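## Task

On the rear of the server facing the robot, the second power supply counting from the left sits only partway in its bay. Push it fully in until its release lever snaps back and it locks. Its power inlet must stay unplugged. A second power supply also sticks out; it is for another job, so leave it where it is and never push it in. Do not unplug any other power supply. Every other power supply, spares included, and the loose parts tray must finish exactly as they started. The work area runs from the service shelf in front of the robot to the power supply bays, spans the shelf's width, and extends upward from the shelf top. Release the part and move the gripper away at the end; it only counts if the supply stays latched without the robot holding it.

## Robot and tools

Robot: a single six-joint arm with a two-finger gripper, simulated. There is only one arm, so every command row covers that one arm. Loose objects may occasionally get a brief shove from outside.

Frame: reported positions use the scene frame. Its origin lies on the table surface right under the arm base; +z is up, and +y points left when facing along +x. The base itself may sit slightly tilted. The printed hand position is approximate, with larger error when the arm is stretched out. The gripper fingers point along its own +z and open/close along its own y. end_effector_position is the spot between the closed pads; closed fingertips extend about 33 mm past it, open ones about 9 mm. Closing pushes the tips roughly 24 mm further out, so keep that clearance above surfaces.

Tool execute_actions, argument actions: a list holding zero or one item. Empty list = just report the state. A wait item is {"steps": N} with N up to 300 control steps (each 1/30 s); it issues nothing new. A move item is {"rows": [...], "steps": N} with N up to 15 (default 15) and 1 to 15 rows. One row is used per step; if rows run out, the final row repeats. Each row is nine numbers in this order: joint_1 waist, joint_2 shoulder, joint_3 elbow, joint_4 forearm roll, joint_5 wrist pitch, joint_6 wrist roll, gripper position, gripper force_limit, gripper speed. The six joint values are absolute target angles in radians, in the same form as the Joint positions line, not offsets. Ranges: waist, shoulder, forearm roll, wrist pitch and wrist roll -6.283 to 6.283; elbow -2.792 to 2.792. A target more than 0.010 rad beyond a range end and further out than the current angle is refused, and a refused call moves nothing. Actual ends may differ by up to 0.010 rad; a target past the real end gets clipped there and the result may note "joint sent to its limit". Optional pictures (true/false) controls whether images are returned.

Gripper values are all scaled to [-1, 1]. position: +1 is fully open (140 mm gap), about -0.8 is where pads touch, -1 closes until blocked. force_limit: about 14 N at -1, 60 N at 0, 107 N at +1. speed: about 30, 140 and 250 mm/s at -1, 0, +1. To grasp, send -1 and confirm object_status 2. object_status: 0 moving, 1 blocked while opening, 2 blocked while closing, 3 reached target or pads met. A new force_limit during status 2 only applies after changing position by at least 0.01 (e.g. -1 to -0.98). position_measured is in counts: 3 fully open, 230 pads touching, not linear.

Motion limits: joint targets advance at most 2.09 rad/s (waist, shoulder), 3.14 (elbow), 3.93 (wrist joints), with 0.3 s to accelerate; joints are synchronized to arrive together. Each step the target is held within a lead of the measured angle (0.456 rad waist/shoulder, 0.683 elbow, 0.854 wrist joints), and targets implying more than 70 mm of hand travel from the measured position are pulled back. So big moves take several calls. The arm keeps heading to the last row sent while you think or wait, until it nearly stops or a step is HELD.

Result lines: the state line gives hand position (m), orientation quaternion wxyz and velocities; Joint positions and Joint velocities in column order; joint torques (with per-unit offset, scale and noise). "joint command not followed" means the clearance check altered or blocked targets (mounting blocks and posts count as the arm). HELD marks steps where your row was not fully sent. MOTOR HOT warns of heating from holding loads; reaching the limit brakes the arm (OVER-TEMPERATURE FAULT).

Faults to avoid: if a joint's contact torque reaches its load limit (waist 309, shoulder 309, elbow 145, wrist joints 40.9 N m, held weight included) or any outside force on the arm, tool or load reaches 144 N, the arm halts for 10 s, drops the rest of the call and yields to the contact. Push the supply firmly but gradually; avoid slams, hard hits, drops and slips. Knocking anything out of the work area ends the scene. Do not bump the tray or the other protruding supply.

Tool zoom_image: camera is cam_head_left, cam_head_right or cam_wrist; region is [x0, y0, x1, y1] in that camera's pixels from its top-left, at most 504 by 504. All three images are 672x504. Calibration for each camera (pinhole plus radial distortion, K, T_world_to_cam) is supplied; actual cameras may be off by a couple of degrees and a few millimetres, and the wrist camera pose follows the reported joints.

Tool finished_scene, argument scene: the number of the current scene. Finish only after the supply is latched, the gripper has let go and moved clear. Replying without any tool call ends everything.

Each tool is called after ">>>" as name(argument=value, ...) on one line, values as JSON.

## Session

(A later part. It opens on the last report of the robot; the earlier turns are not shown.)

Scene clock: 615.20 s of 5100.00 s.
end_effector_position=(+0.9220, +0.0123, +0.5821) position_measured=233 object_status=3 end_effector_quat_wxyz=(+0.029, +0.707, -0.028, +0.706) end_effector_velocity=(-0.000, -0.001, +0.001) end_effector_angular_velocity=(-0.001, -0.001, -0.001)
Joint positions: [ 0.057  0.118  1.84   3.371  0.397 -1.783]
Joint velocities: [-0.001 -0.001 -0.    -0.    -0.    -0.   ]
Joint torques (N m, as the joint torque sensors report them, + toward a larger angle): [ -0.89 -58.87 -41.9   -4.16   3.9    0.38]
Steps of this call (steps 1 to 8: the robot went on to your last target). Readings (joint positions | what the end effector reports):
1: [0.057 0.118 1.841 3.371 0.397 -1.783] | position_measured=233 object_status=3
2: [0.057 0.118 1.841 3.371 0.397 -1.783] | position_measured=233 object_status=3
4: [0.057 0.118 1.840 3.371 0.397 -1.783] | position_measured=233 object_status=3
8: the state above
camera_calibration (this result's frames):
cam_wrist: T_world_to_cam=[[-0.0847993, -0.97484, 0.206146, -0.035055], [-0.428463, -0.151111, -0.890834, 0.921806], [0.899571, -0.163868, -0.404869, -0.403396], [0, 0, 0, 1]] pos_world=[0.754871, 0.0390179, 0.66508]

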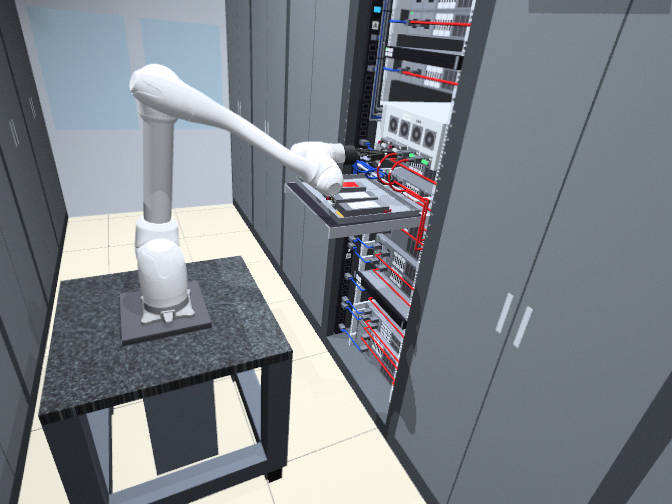

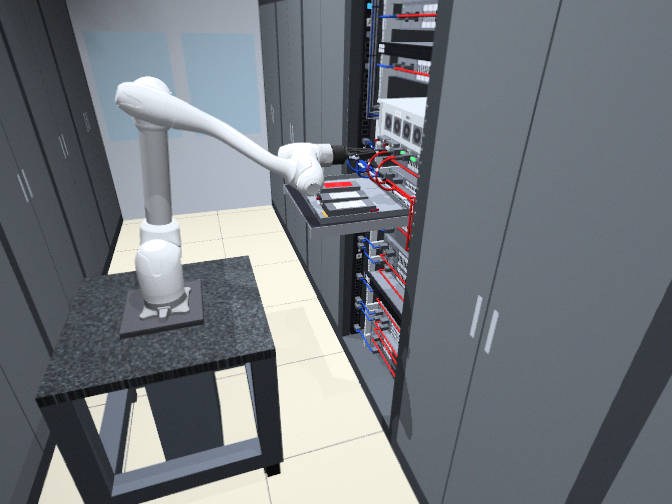

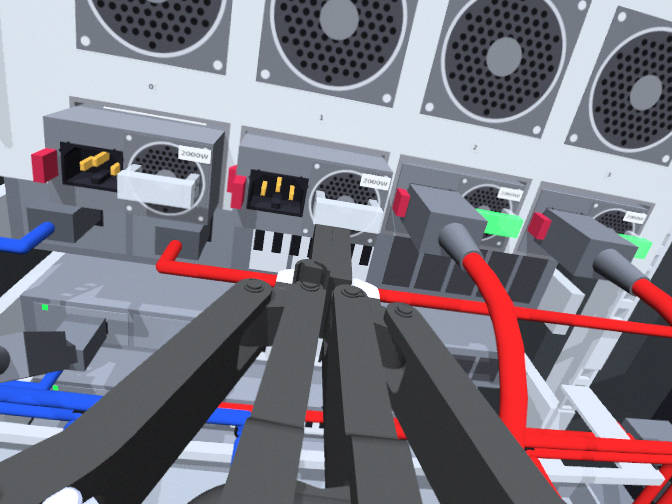

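>>> execute_actions(actions=[{"rows": [[0.05661,0.118306,1.840972,3.370549,0.397835,-1.782425,-1,0,0.5],[0.05662,0.117956,1.842495,3.369886,0.398978,-1.781708,-1,0,0.5],[0.05663,0.117199,1.844487,3.369203,0.40018,-1.780966,-1,0,0.5],[0.05664,0.115887,1.846493,3.368843,0.400857,-1.780573,-1,0,0.5],[0.05666,0.114105,1.848518,3.368751,0.401098,-1.780467,-1,0,0.5],[0.05668,0.112067,1.850831,3.368651,0.401369,-1.780349,-1,0,0.5],[0.0567,0.109823,1.853373,3.368543,0.401664,-1.780224,-1,0,0.5],[0.05672,0.107425,1.856084,3.368431,0.401972,-1.780094,-1,0,0.5],[0.05674,0.104921,1.858905,3.368318,0.402286,-1.779962,-1,0,0.5],[0.05676,0.102363,1.861777,3.368208,0.402597,-1.779833,-1,0,0.5],[0.05679,0.099805,1.864643,3.368103,0.402902,-1.779709,-1,0,0.5],[0.05681,0.097295,1.867447,3.368003,0.403194,-1.779592,-1,0,0.5],[0.05683,0.094887,1.870131,3.367912,0.403467,-1.779483,-1,0,0.5],[0.05685,0.092631,1.872638,3.367831,0.403716,-1.779386,-1,0,0.5],[0.05687,0.09058,1.874914,3.367759,0.403938,-1.779301,-1,0,0.5]], "steps": 15}], pictures=false)

>>> execute_actions(actions=[{"rows": [[0.05689,0.088785,1.8769,3.367699,0.404128,-1.779229,-1,0,0.5],[0.0569,0.087226,1.878392,3.367785,0.404067,-1.779315,-1,0,0.5],[0.05691,0.08588,1.879197,3.368123,0.403542,-1.779676,-1,0,0.5],[0.05692,0.084818,1.879293,3.368691,0.402605,-1.780288,-1,0,0.5],[0.05692,0.08411,1.878654,3.369464,0.401295,-1.781121,-1,0,0.5],[0.05692,0.083555,1.877551,3.370405,0.399683,-1.782139,-1,0,0.5],[0.05692,0.082921,1.876291,3.371482,0.39784,-1.783303,-1,0,0.5],[0.05692,0.082223,1.874903,3.372668,0.395812,-1.784584,-1,0,0.5],[0.05692,0.081477,1.87342,3.373934,0.393645,-1.785952,-1,0,0.5],[0.05692,0.080699,1.871875,3.375255,0.391385,-1.787379,-1,0,0.5],[0.05692,0.079906,1.870297,3.376602,0.38908,-1.788835,-1,0,0.5],[0.05692,0.079112,1.86872,3.377949,0.386774,-1.790291,-1,0,0.5],[0.05692,0.078334,1.867174,3.37927,0.384514,-1.791718,-1,0,0.5],[0.05692,0.077588,1.865692,3.380536,0.382347,-1.793086,-1,0,0.5],[0.05692,0.07689,1.864304,3.381721,0.380319,-1.794367,-1,0,0.5]], "steps": 15}], pictures=false)

>>> execute_actions(actions=[{"rows": [[0.05692,0.076366,1.862923,3.382801,0.378467,-1.795535,-1,0,0.5],[0.05692,0.076132,1.861472,3.383754,0.376826,-1.796565,-1,0,0.5],[0.05691,0.076188,1.859997,3.384552,0.375447,-1.797429,-1,0,0.5],[0.05691,0.076537,1.858547,3.385166,0.374375,-1.798095,-1,0,0.5],[0.0569,0.077179,1.857169,3.38557,0.373657,-1.798534,-1,0,0.5],[0.05689,0.078113,1.855912,3.385737,0.373341,-1.798717,-1,0,0.5],[0.05688,0.079259,1.854659,3.385778,0.373235,-1.798766,-1,0,0.5],[0.05687,0.080525,1.853273,3.385826,0.373117,-1.79882,-1,0,0.5],[0.05685,0.081896,1.851771,3.385878,0.372986,-1.798881,-1,0,0.5],[0.05684,0.083356,1.850169,3.385935,0.372845,-1.798947,-1,0,0.5],[0.05683,0.08489,1.848482,3.385996,0.372694,-1.799018,-1,0,0.5],[0.05681,0.086484,1.846727,3.386062,0.372534,-1.799093,-1,0,0.5],[0.0568,0.088122,1.84492,3.386131,0.372367,-1.799173,-1,0,0.5],[0.05678,0.089788,1.843078,3.386204,0.372194,-1.799256,-1,0,0.5],[0.05677,0.09147,1.841217,3.386278,0.372016,-1.799342,-1,0,0.5]], "steps": 15}], pictures=false)

>>> execute_actions(actions=[{"rows": [[0.05675,0.09315,1.839354,3.386355,0.371835,-1.79943,-1,0,0.5],[0.05674,0.094814,1.837504,3.386433,0.371653,-1.799519,-1,0,0.5],[0.05672,0.096448,1.835686,3.386512,0.37147,-1.799609,-1,0,0.5],[0.05671,0.098037,1.833915,3.38659,0.37129,-1.799698,-1,0,0.5],[0.05669,0.099564,1.832209,3.386667,0.371114,-1.799785,-1,0,0.5],[0.05668,0.101017,1.830585,3.386741,0.370945,-1.79987,-1,0,0.5],[0.05667,0.102379,1.829058,3.386813,0.370783,-1.79995,-1,0,0.5],[0.05666,0.103637,1.827648,3.38688,0.370632,-1.800026,-1,0,0.5],[0.05665,0.104775,1.82637,3.386941,0.370494,-1.800096,-1,0,0.5],[0.05664,0.105778,1.825242,3.386996,0.370371,-1.800158,-1,0,0.5],[0.05663,0.106632,1.824281,3.387043,0.370265,-1.800212,-1,0,0.5],[0.05663,0.107322,1.823503,3.387082,0.370179,-1.800255,-1,0,0.5],[0.05662,0.107833,1.822927,3.387111,0.370115,-1.800288,-1,0,0.5],[0.05662,0.108151,1.822569,3.387129,0.370075,-1.800308,-1,0,0.5],[0.05662,0.10826,1.822446,3.387135,0.370062,-1.800315,-1,0,0.5]], "steps": 15}], pictures=false)

>>> execute_actions(actions=[{"steps": 6}], pictures=true)

>>> zoom_image(camera="cam_wrist", region=[215, 130, 455, 290])

Scene clock: 705.77 s of 5100.00 s.
end_effector_position=(+0.9063, +0.0122, +0.5804) position_measured=233 object_status=3 end_effector_quat_wxyz=(+0.029, +0.707, -0.028, +0.706) end_effector_velocity=(-0.044, -0.001, -0.000) end_effector_angular_velocity=(-0.000, -0.000, -0.002)
Joint positions: [ 0.057  0.095  1.87   3.368  0.403 -1.779]
Joint velocities: [-0.001 -0.069  0.077 -0.002  0.009  0.003]
Joint torques (N m, as the joint torque sensors report them, + toward a larger angle): [ -2.66 -52.27 -37.12  -4.     2.24   0.29]
Steps of this call (steps 1 to 15: the robot went on to your last target; steps 16 to 100: nothing new was sent; then 86.73 s passed at rest; steps 101 to 115: all 15 steps of this action). Readings (joint positions | what the end effector reports):
101: [0.057 0.118 1.840 3.371 0.397 -1.783] | position_measured=233 object_status=3
102: [0.057 0.118 1.840 3.371 0.397 -1.783] | position_measured=233 object_status=3
104: [0.057 0.118 1.843 3.370 0.399 -1.782] | position_measured=233 object_status=3
108: [0.057 0.112 1.851 3.369 0.401 -1.780] | position_measured=233 object_status=3
115: the state above

Scene clock: 706.27 s of 5100.00 s.
end_effector_position=(+0.9001, +0.0123, +0.5914) position_measured=233 object_status=3 end_effector_quat_wxyz=(+0.029, +0.707, -0.028, +0.706) end_effector_velocity=(+0.000, -0.000, +0.035) end_effector_angular_velocity=(-0.000, +0.000, -0.000)
Joint positions: [ 0.057  0.078  1.867  3.379  0.385 -1.792]
Joint velocities: [-0.    -0.021 -0.045  0.038 -0.064 -0.041]
Joint torques (N m, as the joint torque sensors report them, + toward a larger angle): [ -1.64 -50.27 -38.29  -3.76   2.28   0.3 ]
Steps of this call (steps 1 to 15: all 15 steps of this action). Readings (joint positions | what the end effector reports):
1: [0.057 0.093 1.872 3.368 0.404 -1.779] | position_measured=233 object_status=3
2: [0.057 0.091 1.875 3.368 0.404 -1.779] | position_measured=233 object_status=3
4: [0.057 0.087 1.878 3.368 0.404 -1.779] | position_measured=233 object_status=3
8: [0.057 0.084 1.878 3.370 0.400 -1.782] | position_measured=233 object_status=3
15: the state above

Scene clock: 706.77 s of 5100.00 s.
end_effector_position=(+0.9086, +0.0124, +0.5974) position_measured=233 object_status=3 end_effector_quat_wxyz=(+0.028, +0.707, -0.028, +0.706) end_effector_velocity=(+0.032, +0.002, -0.001) end_effector_angular_velocity=(-0.000, +0.001, +0.002)
Joint positions: [ 0.057  0.088  1.845  3.386  0.372 -1.799]
Joint velocities: [ 0.002  0.051 -0.055  0.002 -0.005 -0.002]
Joint torques (N m, as the joint torque sensors report them, + toward a larger angle): [ -2.02 -49.43 -38.28  -4.22   1.7    0.14]
Steps of this call (steps 1 to 15: all 15 steps of this action). Readings (joint positions | what the end effector reports):
1: [0.057 0.078 1.866 3.381 0.382 -1.793] | position_measured=233 object_status=3
2: [0.057 0.077 1.864 3.382 0.380 -1.794] | position_measured=233 object_status=3
4: [0.057 0.076 1.861 3.384 0.377 -1.797] | position_measured=233 object_status=3
8: [0.057 0.078 1.856 3.386 0.374 -1.799] | position_measured=233 object_status=3
15: the state above

Scene clock: 707.27 s of 5100.00 s.
end_effector_position=(+0.9212, +0.0125, +0.5973) position_measured=233 object_status=3 end_effector_quat_wxyz=(+0.028, +0.707, -0.028, +0.706) end_effector_velocity=(+0.007, -0.001, +0.000) end_effector_angular_velocity=(+0.000, +0.000, -0.001)
Joint positions: [ 0.057  0.108  1.823  3.387  0.37  -1.8  ]
Joint velocities: [-0.002  0.011 -0.013  0.    -0.003 -0.   ]
Joint torques (N m, as the joint torque sensors report them, + toward a larger angle): [ -1.17 -47.58 -37.56  -4.56   1.     0.12]
Steps of this call (steps 1 to 15: all 15 steps of this action). Readings (joint positions | what the end effector reports):
1: [0.057 0.090 1.843 3.386 0.372 -1.799] | position_measured=233 object_status=3
2: [0.057 0.091 1.841 3.386 0.372 -1.799] | position_measured=233 object_status=3
4: [0.057 0.095 1.838 3.386 0.372 -1.800] | position_measured=233 object_status=3
8: [0.057 0.101 1.831 3.387 0.371 -1.800] | position_measured=233 object_status=3
15: the state above

Scene clock: 707.47 s of 5100.00 s.
end_effector_position=(+0.9215, +0.0124, +0.5973) position_measured=233 object_status=3 end_effector_quat_wxyz=(+0.029, +0.707, -0.028, +0.706) end_effector_velocity=(+0.000, +0.000, -0.001) end_effector_angular_velocity=(+0.000, +0.001, +0.000)
Joint positions: [ 0.057  0.108  1.822  3.387  0.37  -1.8  ]
Joint velocities: [ 0.     0.001  0.    -0.    -0.001  0.   ]
Joint torques (N m, as the joint torque sensors report them, + toward a larger angle): [ -2.32 -50.63 -37.64  -4.25   1.42   0.32]
Steps of this call (steps 1 to 6: the robot went on to your last target). Readings (joint positions | what the end effector reports):
1: [0.057 0.108 1.823 3.387 0.370 -1.800] | position_measured=233 object_status=3
2: [0.057 0.108 1.823 3.387 0.370 -1.800] | position_measured=233 object_status=3
4: [0.057 0.108 1.822 3.387 0.370 -1.800] | position_measured=233 object_status=3
6: the state above
camera_calibration (this result's frames):
cam_wrist: T_world_to_cam=[[-0.0847439, -0.974845, 0.206147, -0.0382411], [-0.428468, -0.151133, -0.890827, 0.935223], [0.899574, -0.16382, -0.404883, -0.396748], [0, 0, 0, 1]] pos_world=[0.754377, 0.0390687, 0.680369]

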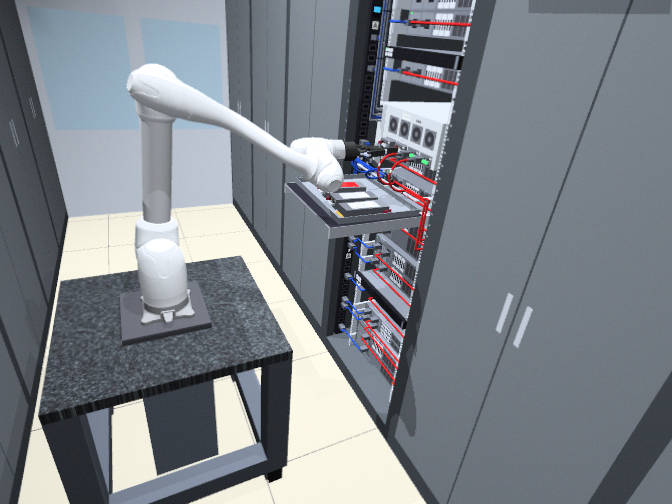

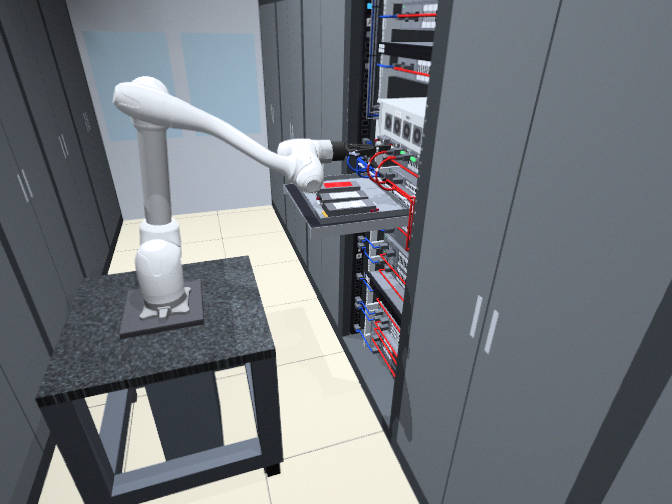

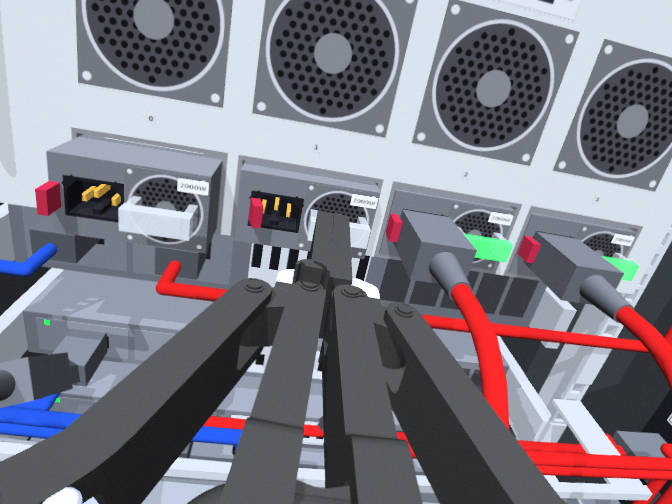

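Region (215, 130, 455, 290) of cam_wrist's 672x504 image, scaled by 2.100, with more detail than that image has.

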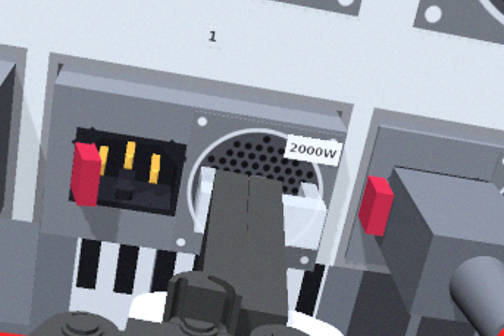

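>>> execute_actions(actions=[])

>>> zoom_image(camera="cam_wrist", region=[215, 130, 455, 290])

Scene clock: 718.17 s of 5100.00 s.
end_effector_position=(+0.9215, +0.0123, +0.5973) position_measured=233 object_status=3 end_effector_quat_wxyz=(+0.029, +0.707, -0.028, +0.706) end_effector_velocity=(+0.000, -0.001, +0.003) end_effector_angular_velocity=(-0.001, -0.004, -0.001)
Joint positions: [ 0.057  0.108  1.822  3.387  0.37  -1.8  ]
Joint velocities: [-0.001 -0.001 -0.002  0.     0.002 -0.001]
Joint torques (N m, as the joint torque sensors report them, + toward a larger angle): [ -2.48 -50.66 -37.43  -4.02   1.56   0.35]
Steps of this call (steps 1 to 15: the robot went on to your last target; steps 16 to 100: nothing new was sent; then 7.37 s passed at rest). Readings (joint positions | what the end effector reports):
1: [0.057 0.108 1.822 3.387 0.370 -1.800] | position_measured=233 object_status=3
2: [0.057 0.108 1.822 3.387 0.370 -1.800] | position_measured=233 object_status=3
4: [0.057 0.108 1.822 3.387 0.370 -1.800] | position_measured=233 object_status=3
8: [0.057 0.108 1.822 3.387 0.370 -1.800] | position_measured=233 object_status=3
100: the state above
The arm was judged still, so your last target was given up. Only a new action makes it travel on or press farther. Fingers that are still opening or closing keep moving.
camera_calibration (this result's frames):
cam_wrist: T_world_to_cam=[[-0.0848078, -0.974841, 0.206138, -0.0382326], [-0.428487, -0.151095, -0.890825, 0.935225], [0.899559, -0.163876, -0.404893, -0.39675], [0, 0, 0, 1]] pos_world=[0.75439, 0.0390192, 0.680361]

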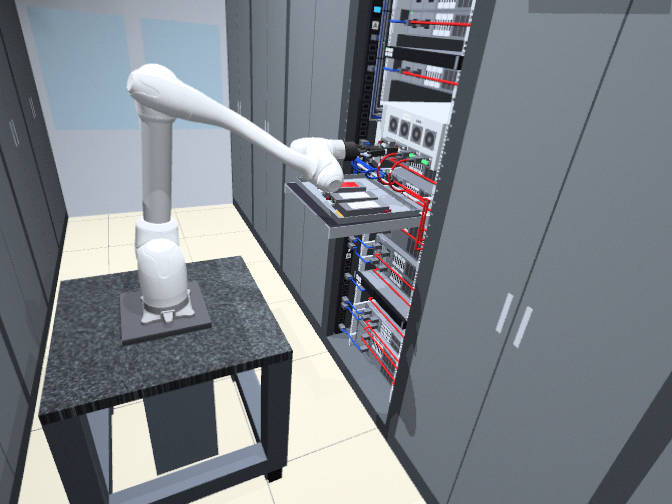

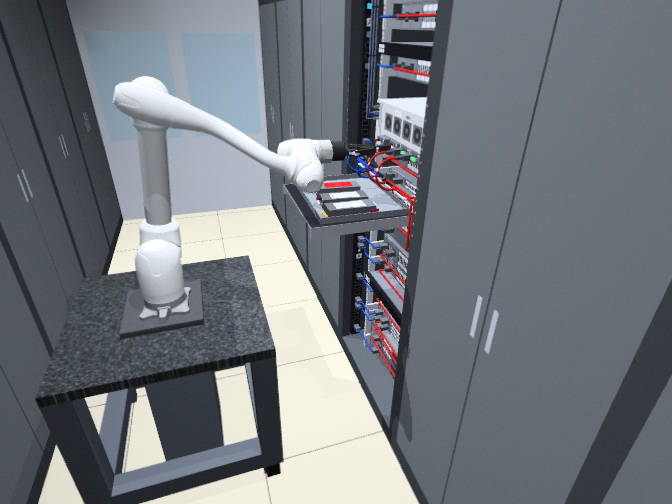

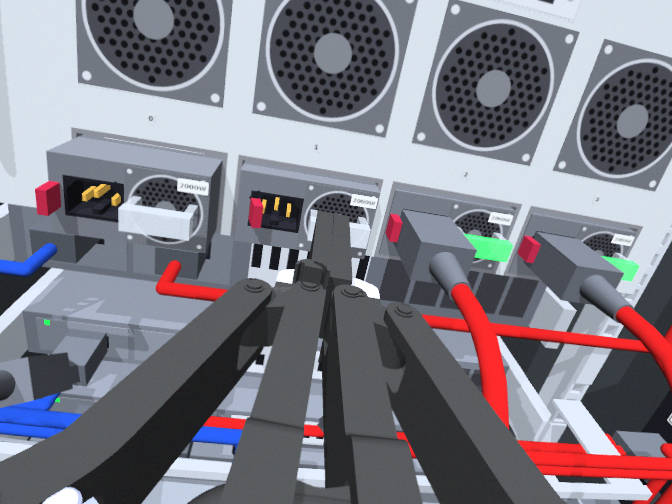

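Region (215, 130, 455, 290) of cam_wrist's 672x504 image, scaled by 2.100, with more detail than that image has.

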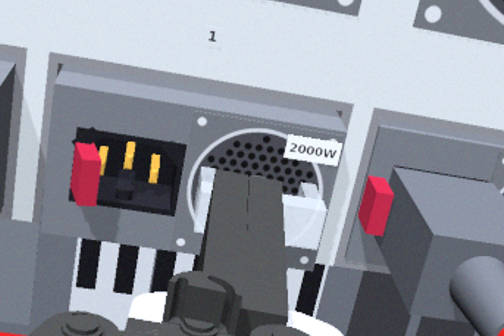

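>>> execute_actions(actions=[{"rows": [[0.056617,0.108571,1.822094,3.387153,0.370022,-1.800336,-1,0,0.5],[0.056613,0.108883,1.821742,3.387171,0.369982,-1.800356,-1,0,0.5],[0.056610,0.109194,1.821390,3.387190,0.369942,-1.800377,-1,0,0.5],[0.056606,0.109506,1.821037,3.387208,0.369902,-1.800397,-1,0,0.5],[0.056603,0.109817,1.820685,3.387226,0.369861,-1.800418,-1,0,0.5],[0.056600,0.110129,1.820333,3.387244,0.369821,-1.800439,-1,0,0.5],[0.056596,0.110440,1.819981,3.387262,0.369781,-1.800459,-1,0,0.5],[0.056593,0.110751,1.819629,3.387281,0.369741,-1.800480,-1,0,0.5],[0.056589,0.111063,1.819277,3.387299,0.369701,-1.800500,-1,0,0.5],[0.056586,0.111374,1.818925,3.387317,0.369661,-1.800521,-1,0,0.5],[0.056583,0.111686,1.818573,3.387335,0.369621,-1.800542,-1,0,0.5],[0.056579,0.111997,1.818220,3.387353,0.369581,-1.800562,-1,0,0.5],[0.056576,0.112309,1.817868,3.387372,0.369540,-1.800583,-1,0,0.5],[0.056572,0.112620,1.817516,3.387390,0.369500,-1.800603,-1,0,0.5],[0.056569,0.112931,1.817164,3.387408,0.369460,-1.800624,-1,0,0.5]], "steps": 15}], pictures=false)

>>> execute_actions(actions=[{"steps": 12}])

>>> zoom_image(camera="cam_wrist", region=[215, 130, 455, 290])

Scene clock: 730.20 s of 5100.00 s.
end_effector_position=(+0.9241, +0.0123, +0.5973) position_measured=233 object_status=3 end_effector_quat_wxyz=(+0.029, +0.707, -0.028, +0.706) end_effector_velocity=(+0.006, -0.001, -0.001) end_effector_angular_velocity=(-0.000, +0.001, -0.001)
Joint positions: [ 0.057  0.112  1.818  3.387  0.37  -1.801]
Joint velocities: [-0.001  0.01  -0.01   0.001 -0.001 -0.001]
Joint torques (N m, as the joint torque sensors report them, + toward a larger angle): [ -1.34 -50.93 -35.66  -4.24   1.54   0.24]
Steps of this call (steps 1 to 90: nothing new was sent; then 8.53 s passed at rest; steps 91 to 105: all 15 steps of this action). Readings (joint positions | what the end effector reports):
91: [0.057 0.108 1.822 3.387 0.370 -1.800] | position_measured=233 object_status=3
92: [0.057 0.108 1.822 3.387 0.370 -1.800] | position_measured=233 object_status=3
94: [0.057 0.109 1.822 3.387 0.370 -1.800] | position_measured=233 object_status=3
98: [0.057 0.110 1.820 3.387 0.370 -1.800] | position_measured=233 object_status=3
105: the state above

Scene clock: 730.60 s of 5100.00 s.
end_effector_position=(+0.9245, +0.0123, +0.5973) position_measured=233 object_status=3 end_effector_quat_wxyz=(+0.029, +0.707, -0.028, +0.706) end_effector_velocity=(+0.000, -0.001, +0.002) end_effector_angular_velocity=(+0.000, -0.003, -0.002)
Joint positions: [ 0.057  0.113  1.817  3.387  0.369 -1.801]
Joint velocities: [-0.001 -0.    -0.002  0.     0.001  0.   ]
Joint torques (N m, as the joint torque sensors report them, + toward a larger angle): [ -2.42 -50.08 -37.56  -4.07   1.22   0.35]
Steps of this call (steps 1 to 12: the robot went on to your last target). Readings (joint positions | what the end effector reports):
1: [0.057 0.113 1.818 3.387 0.370 -1.801] | position_measured=233 object_status=3
2: [0.057 0.113 1.817 3.387 0.370 -1.801] | position_measured=233 object_status=3
4: [0.057 0.113 1.817 3.387 0.369 -1.801] | position_measured=233 object_status=3
8: [0.057 0.113 1.817 3.387 0.369 -1.801] | position_measured=233 object_status=3
12: the state above
camera_calibration (this result's frames):
cam_wrist: T_world_to_cam=[[-0.0848271, -0.974839, 0.206138, -0.0379773], [-0.428479, -0.151089, -0.89083, 0.936507], [0.899561, -0.163892, -0.404882, -0.399457], [0, 0, 0, 1]] pos_world=[0.757388, 0.039006, 0.680364]

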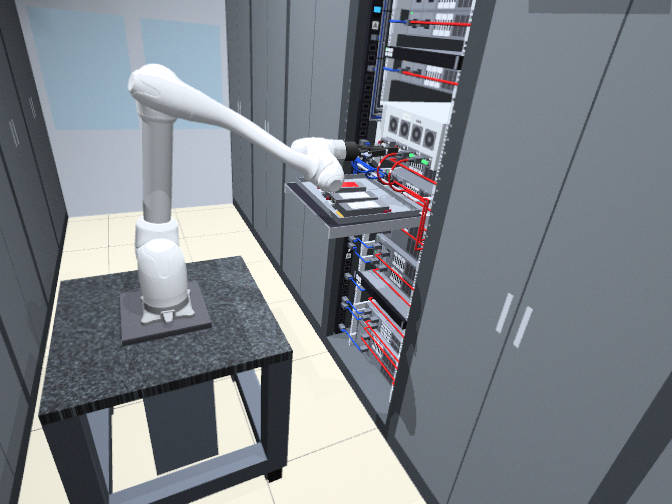

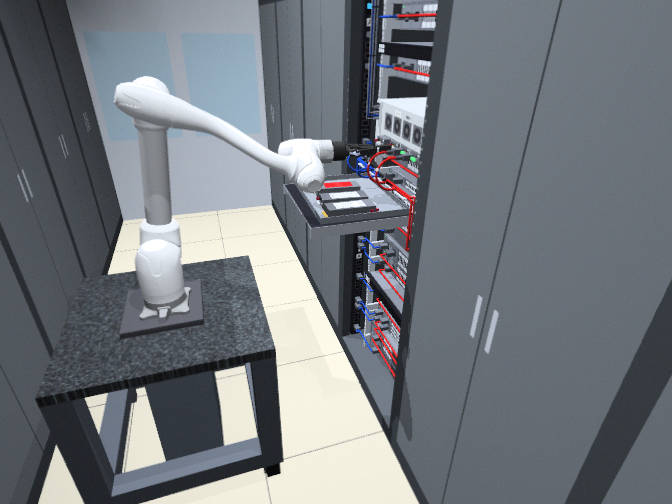

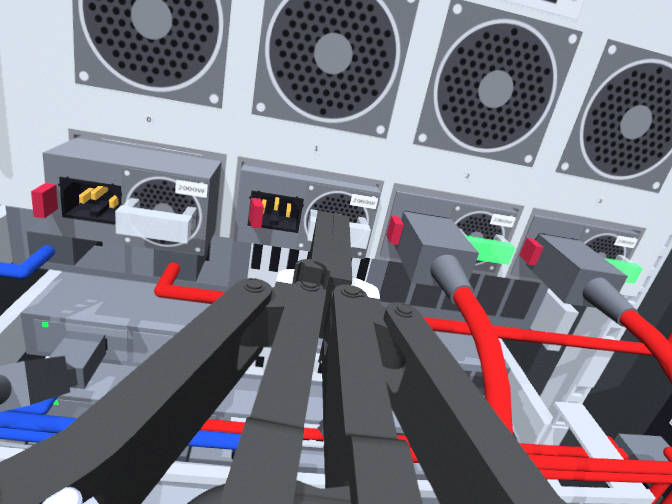

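Region (215, 130, 455, 290) of cam_wrist's 672x504 image, scaled by 2.100, with more detail than that image has.

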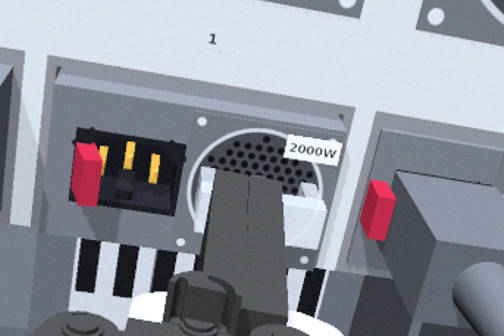

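>>> execute_actions(actions=[{"rows": [[0.056567,0.113138,1.816929,3.387421,0.369432,-1.800638,-1,0,0.5],[0.056565,0.113346,1.816693,3.387433,0.369405,-1.800653,-1,0,0.5],[0.056563,0.113553,1.816458,3.387446,0.369377,-1.800667,-1,0,0.5],[0.056561,0.113761,1.816222,3.387459,0.369349,-1.800681,-1,0,0.5],[0.056560,0.113968,1.815987,3.387472,0.369322,-1.800695,-1,0,0.5],[0.056558,0.114175,1.815751,3.387484,0.369294,-1.800710,-1,0,0.5],[0.056556,0.114383,1.815516,3.387497,0.369266,-1.800724,-1,0,0.5],[0.056554,0.114590,1.815280,3.387510,0.369239,-1.800738,-1,0,0.5],[0.056552,0.114798,1.815045,3.387523,0.369211,-1.800752,-1,0,0.5],[0.056550,0.115005,1.814809,3.387535,0.369183,-1.800767,-1,0,0.5],[0.056548,0.115212,1.814574,3.387548,0.369156,-1.800781,-1,0,0.5],[0.056547,0.115420,1.814338,3.387561,0.369128,-1.800795,-1,0,0.5],[0.056545,0.115627,1.814103,3.387574,0.369100,-1.800809,-1,0,0.5],[0.056543,0.115835,1.813867,3.387586,0.369073,-1.800824,-1,0,0.5],[0.056541,0.116042,1.813632,3.387599,0.369045,-1.800838,-1,0,0.5]], "steps": 15}], pictures=false)

>>> execute_actions(actions=[{"steps": 12}])

>>> zoom_image(camera="cam_wrist", region=[215, 130, 455, 290])

Scene clock: 743.63 s of 5100.00 s.
end_effector_position=(+0.9263, +0.0123, +0.5973) position_measured=233 object_status=3 end_effector_quat_wxyz=(+0.029, +0.707, -0.028, +0.706) end_effector_velocity=(+0.004, +0.001, -0.000) end_effector_angular_velocity=(-0.001, +0.001, +0.001)
Joint positions: [ 0.057  0.116  1.814  3.388  0.369 -1.801]
Joint velocities: [ 0.001  0.006 -0.007  0.    -0.001 -0.001]
Joint torques (N m, as the joint torque sensors report them, + toward a larger angle): [ -1.44 -48.53 -38.11  -4.24   1.11   0.02]
Steps of this call (steps 1 to 15: the robot went on to your last target; steps 16 to 100: nothing new was sent; then 9.20 s passed at rest; steps 101 to 115: all 15 steps of this action). Readings (joint positions | what the end effector reports):
101: [0.057 0.113 1.817 3.387 0.369 -1.801] | position_measured=233 object_status=3
102: [0.057 0.113 1.817 3.387 0.369 -1.801] | position_measured=233 object_status=3
104: [0.057 0.113 1.817 3.387 0.369 -1.801] | position_measured=233 object_status=3
108: [0.057 0.114 1.816 3.387 0.369 -1.801] | position_measured=233 object_status=3
115: the state above

Scene clock: 744.03 s of 5100.00 s.
end_effector_position=(+0.9265, +0.0124, +0.5973) position_measured=233 object_status=3 end_effector_quat_wxyz=(+0.029, +0.707, -0.028, +0.706) end_effector_velocity=(-0.001, +0.001, +0.001) end_effector_angular_velocity=(+0.000, -0.001, +0.001)
Joint positions: [ 0.057  0.116  1.814  3.388  0.369 -1.801]
Joint velocities: [ 0.001 -0.002 -0.     0.    -0.001  0.   ]
Joint torques (N m, as the joint torque sensors report them, + toward a larger angle): [ -0.84 -52.5  -37.3   -4.35   1.29   0.36]
Steps of this call (steps 1 to 12: the robot went on to your last target). Readings (joint positions | what the end effector reports):
1: [0.057 0.116 1.814 3.388 0.369 -1.801] | position_measured=233 object_status=3
2: [0.057 0.116 1.814 3.388 0.369 -1.801] | position_measured=233 object_status=3
4: [0.057 0.116 1.814 3.388 0.369 -1.801] | position_measured=233 object_status=3
8: [0.057 0.116 1.814 3.388 0.369 -1.801] | position_measured=233 object_status=3
12: the state above
camera_calibration (this result's frames):
cam_wrist: T_world_to_cam=[[-0.084798, -0.974842, 0.206137, -0.0378089], [-0.428483, -0.151099, -0.890826, 0.937364], [0.899562, -0.163866, -0.40489, -0.401253], [0, 0, 0, 1]] pos_world=[0.75939, 0.0390252, 0.680359]

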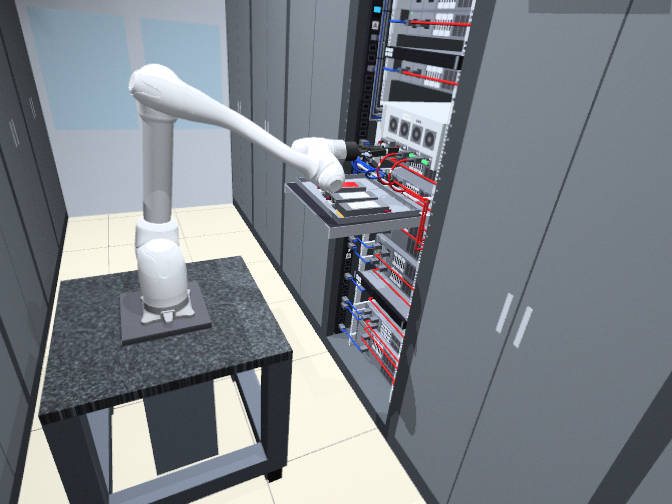

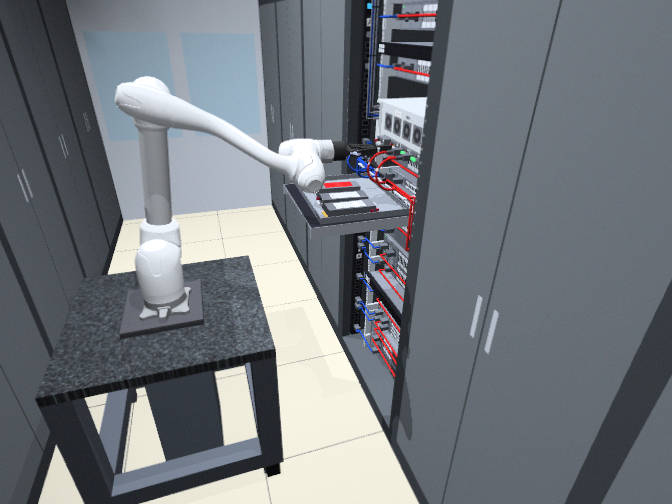

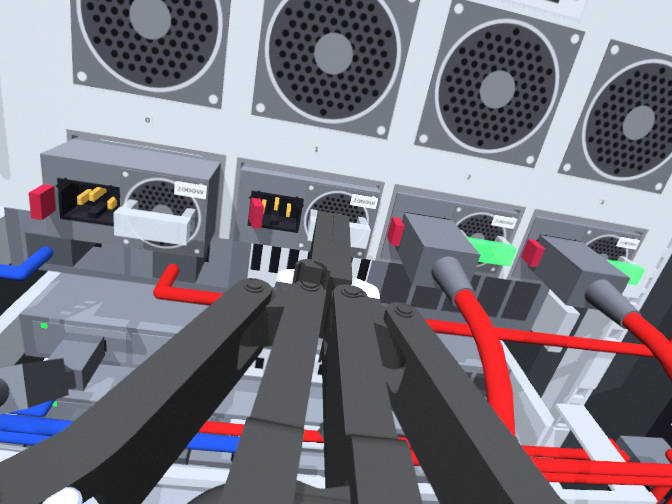

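Region (215, 130, 455, 290) of cam_wrist's 672x504 image, scaled by 2.100, with more detail than that image has.

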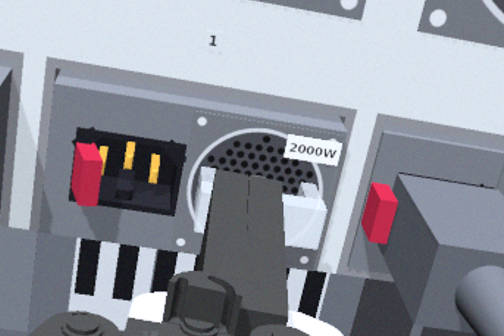

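>>> zoom_image(camera="cam_wrist", region=[340, 165, 420, 215])

Region (340, 165, 420, 215) of cam_wrist's 672x504 image, scaled by 6.300, with more detail than that image has; it fills the top 315 rows of this view, and the rest is white.

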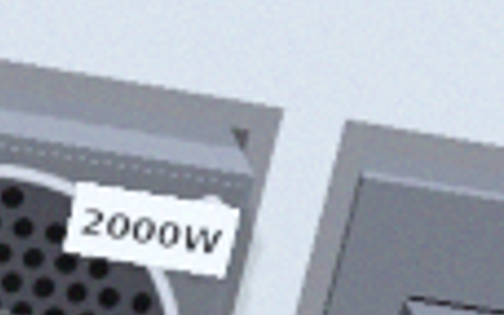

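>>> execute_actions(actions=[{"rows": [[0.056539,0.116301,1.813337,3.387616,0.369009,-1.800857,-1,0,0.5],[0.056536,0.116560,1.813042,3.387632,0.368974,-1.800875,-1,0,0.5],[0.056534,0.116819,1.812747,3.387649,0.368938,-1.800894,-1,0,0.5],[0.056531,0.117078,1.812452,3.387665,0.368903,-1.800912,-1,0,0.5],[0.056529,0.117337,1.812157,3.387682,0.368867,-1.800931,-1,0,0.5],[0.056527,0.117596,1.811862,3.387698,0.368832,-1.800949,-1,0,0.5],[0.056524,0.117855,1.811567,3.387715,0.368796,-1.800968,-1,0,0.5],[0.056522,0.118113,1.811271,3.387731,0.368761,-1.800986,-1,0,0.5],[0.056519,0.118372,1.810976,3.387748,0.368725,-1.801005,-1,0,0.5],[0.056517,0.118631,1.810681,3.387764,0.368690,-1.801023,-1,0,0.5],[0.056515,0.118890,1.810386,3.387781,0.368654,-1.801042,-1,0,0.5],[0.056512,0.119149,1.810091,3.387797,0.368619,-1.801060,-1,0,0.5],[0.056510,0.119408,1.809796,3.387814,0.368583,-1.801079,-1,0,0.5],[0.056507,0.119667,1.809501,3.387830,0.368548,-1.801097,-1,0,0.5],[0.056505,0.119926,1.809206,3.387847,0.368512,-1.801116,-1,0,0.5]], "steps": 15}], pictures=false)

>>> execute_actions(actions=[{"steps": 12}])

>>> zoom_image(camera="cam_wrist", region=[215, 130, 455, 290])

>>> zoom_image(camera="cam_wrist", region=[340, 165, 420, 215])

Scene clock: 769.03 s of 5100.00 s.
end_effector_position=(+0.9286, +0.0123, +0.5974) position_measured=233 object_status=3 end_effector_quat_wxyz=(+0.029, +0.707, -0.028, +0.706) end_effector_velocity=(+0.004, +0.000, -0.001) end_effector_angular_velocity=(-0.001, +0.001, +0.000)
Joint positions: [ 0.057  0.119  1.81   3.388  0.369 -1.801]
Joint velocities: [ 0.     0.006 -0.007  0.    -0.002 -0.001]
Joint torques (N m, as the joint torque sensors report them, + toward a larger angle): [ -1.74 -43.29 -43.18  -4.3    1.82   0.2 ]
Steps of this call (steps 1 to 15: the robot went on to your last target; steps 16 to 100: nothing new was sent; then 21.17 s passed at rest; steps 101 to 115: all 15 steps of this action). Readings (joint positions | what the end effector reports):
101: [0.057 0.116 1.814 3.388 0.369 -1.801] | position_measured=233 object_status=3
102: [0.057 0.116 1.814 3.388 0.369 -1.801] | position_measured=233 object_status=3
104: [0.057 0.117 1.813 3.388 0.369 -1.801] | position_measured=233 object_status=3
108: [0.057 0.118 1.812 3.388 0.369 -1.801] | position_measured=233 object_status=3
115: the state above

Scene clock: 769.43 s of 5100.00 s.
end_effector_position=(+0.9290, +0.0123, +0.5974) position_measured=233 object_status=3 end_effector_quat_wxyz=(+0.029, +0.707, -0.028, +0.706) end_effector_velocity=(-0.001, -0.001, +0.003) end_effector_angular_velocity=(+0.001, -0.003, -0.001)
Joint positions: [ 0.057  0.12   1.809  3.388  0.368 -1.801]
Joint velocities: [-0.001 -0.002 -0.001  0.     0.     0.   ]
Joint torques (N m, as the joint torque sensors report them, + toward a larger angle): [ -3.13 -34.84 -47.59  -4.29   1.88   0.25]
Steps of this call (steps 1 to 12: the robot went on to your last target). Readings (joint positions | what the end effector reports):
1: [0.057 0.120 1.810 3.388 0.369 -1.801] | position_measured=233 object_status=3
2: [0.057 0.120 1.809 3.388 0.368 -1.801] | position_measured=233 object_status=3
4: [0.057 0.120 1.809 3.388 0.368 -1.801] | position_measured=233 object_status=3
8: [0.057 0.120 1.809 3.388 0.368 -1.801] | position_measured=233 object_status=3
12: the state above
camera_calibration (this result's frames):
cam_wrist: T_world_to_cam=[[-0.0848153, -0.974843, 0.206125, -0.0375993], [-0.428453, -0.151086, -0.890843, 0.938446], [0.899574, -0.163872, -0.40486, -0.403492], [0, 0, 0, 1]] pos_world=[0.761862, 0.039012, 0.6804]

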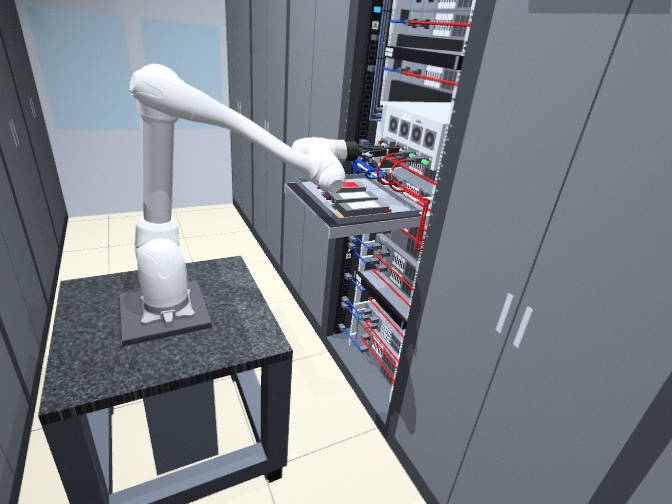

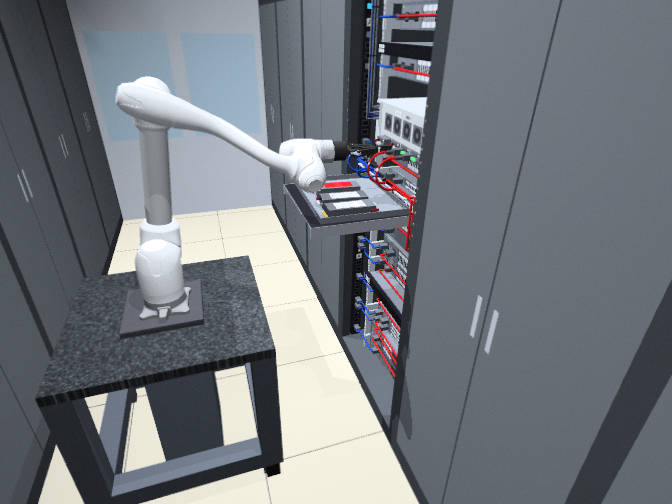

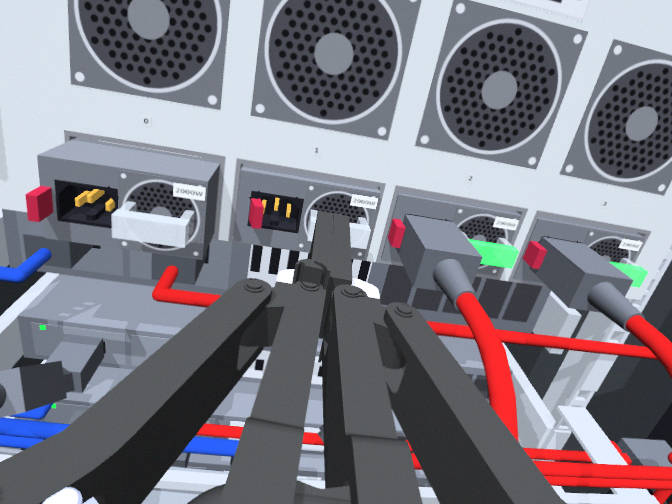

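Region (215, 130, 455, 290) of cam_wrist's 672x504 image, scaled by 2.100, with more detail than that image has.

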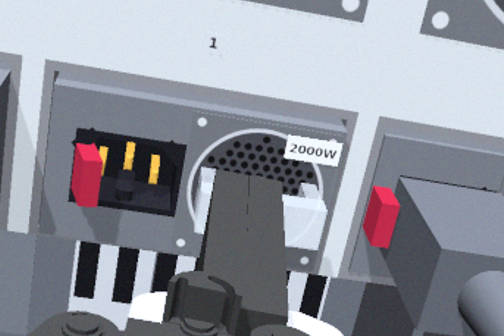

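Region (340, 165, 420, 215) of cam_wrist's 672x504 image, scaled by 6.300, with more detail than that image has; it fills the top 315 rows of this view, and the rest is white.

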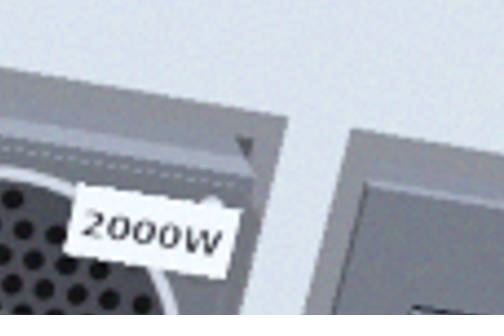

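>>> execute_actions(actions=[], pictures=false)

Scene clock: 772.23 s of 5100.00 s.
end_effector_position=(+0.9290, +0.0123, +0.5973) position_measured=233 object_status=3 end_effector_quat_wxyz=(+0.029, +0.707, -0.028, +0.706) end_effector_velocity=(+0.000, +0.002, +0.000) end_effector_angular_velocity=(-0.000, -0.000, +0.002)
Joint positions: [ 0.057  0.12   1.809  3.388  0.369 -1.801]
Joint velocities: [ 0.002  0.    -0.001 -0.    -0.001  0.   ]
Joint torques (N m, as the joint torque sensors report them, + toward a larger angle): [ -3.97 -32.45 -47.83  -4.52   1.76   0.34]
Steps of this call (steps 1 to 15: the robot went on to your last target; steps 16 to 84: nothing new was sent). Readings (joint positions | what the end effector reports):
1: [0.057 0.120 1.809 3.388 0.368 -1.801] | position_measured=233 object_status=3
2: [0.057 0.120 1.809 3.388 0.368 -1.801] | position_measured=233 object_status=3
4: [0.057 0.120 1.809 3.388 0.368 -1.801] | position_measured=233 object_status=3
8: [0.057 0.120 1.809 3.388 0.368 -1.801] | position_measured=233 object_status=3
84: the state above
The arm was judged still, so your last target was given up. Only a new action makes it travel on or press farther. Fingers that are still opening or closing keep moving.

>>> execute_actions(actions=[{"rows": [[0.056504,0.120004,1.809117,3.387852,0.368501,-1.801122,-1,0,0.5],[0.056504,0.120081,1.809029,3.387857,0.368490,-1.801127,-1,0,0.5],[0.056503,0.120159,1.808940,3.387862,0.368479,-1.801133,-1,0,0.5],[0.056502,0.120237,1.808851,3.387867,0.368469,-1.801139,-1,0,0.5],[0.056501,0.120314,1.808763,3.387872,0.368458,-1.801144,-1,0,0.5],[0.056501,0.120392,1.808674,3.387877,0.368447,-1.801150,-1,0,0.5],[0.056500,0.120469,1.808585,3.387883,0.368436,-1.801156,-1,0,0.5],[0.056499,0.120547,1.808497,3.387888,0.368425,-1.801162,-1,0,0.5],[0.056499,0.120625,1.808408,3.387893,0.368414,-1.801167,-1,0,0.5],[0.056498,0.120702,1.808319,3.387898,0.368403,-1.801173,-1,0,0.5]], "steps": 15}], pictures=false)

>>> execute_actions(actions=[{"steps": 12}], pictures=false)

Scene clock: 782.50 s of 5100.00 s.
end_effector_position=(+0.9296, +0.0123, +0.5974) position_measured=233 object_status=3 end_effector_quat_wxyz=(+0.029, +0.707, -0.028, +0.706) end_effector_velocity=(+0.003, -0.001, +0.003) end_effector_angular_velocity=(+0.000, -0.003, -0.001)
Joint positions: [ 0.056  0.121  1.808  3.388  0.369 -1.801]
Joint velocities: [-0.001  0.003 -0.007  0.    -0.001  0.   ]
Joint torques (N m, as the joint torque sensors report them, + toward a larger angle): [ -3.76 -38.17 -47.99  -4.36   2.01   0.34]
Steps of this call (steps 1 to 90: nothing new was sent; then 6.77 s passed at rest; steps 91 to 105: all 15 steps of this action). Readings (joint positions | what the end effector reports):
91: [0.057 0.120 1.809 3.388 0.369 -1.801] | position_measured=233 object_status=3
92: [0.057 0.120 1.809 3.388 0.369 -1.801] | position_measured=233 object_status=3
94: [0.057 0.120 1.809 3.388 0.369 -1.801] | position_measured=233 object_status=3
98: [0.057 0.120 1.809 3.388 0.369 -1.801] | position_measured=233 object_status=3
105: the state above

Scene clock: 782.90 s of 5100.00 s.
end_effector_position=(+0.9296, +0.0123, +0.5972) position_measured=233 object_status=3 end_effector_quat_wxyz=(+0.029, +0.707, -0.028, +0.706) end_effector_velocity=(+0.000, +0.000, +0.000) end_effector_angular_velocity=(-0.001, +0.001, +0.000)
Joint positions: [ 0.056  0.121  1.808  3.388  0.368 -1.801]
Joint velocities: [ 0.    -0.    -0.     0.    -0.001 -0.002]
Joint torques (N m, as the joint torque sensors report them, + toward a larger angle): [ -2.86 -43.73 -38.97  -4.12   0.65   0.43]
Steps of this call (steps 1 to 12: the robot went on to your last target). Readings (joint positions | what the end effector reports):
1: [0.056 0.121 1.808 3.388 0.369 -1.801] | position_measured=233 object_status=3
2: [0.056 0.121 1.808 3.388 0.369 -1.801] | position_measured=233 object_status=3
4: [0.056 0.121 1.808 3.388 0.368 -1.801] | position_measured=233 object_status=3
8: [0.056 0.121 1.808 3.388 0.368 -1.801] | position_measured=233 object_status=3
12: the state above


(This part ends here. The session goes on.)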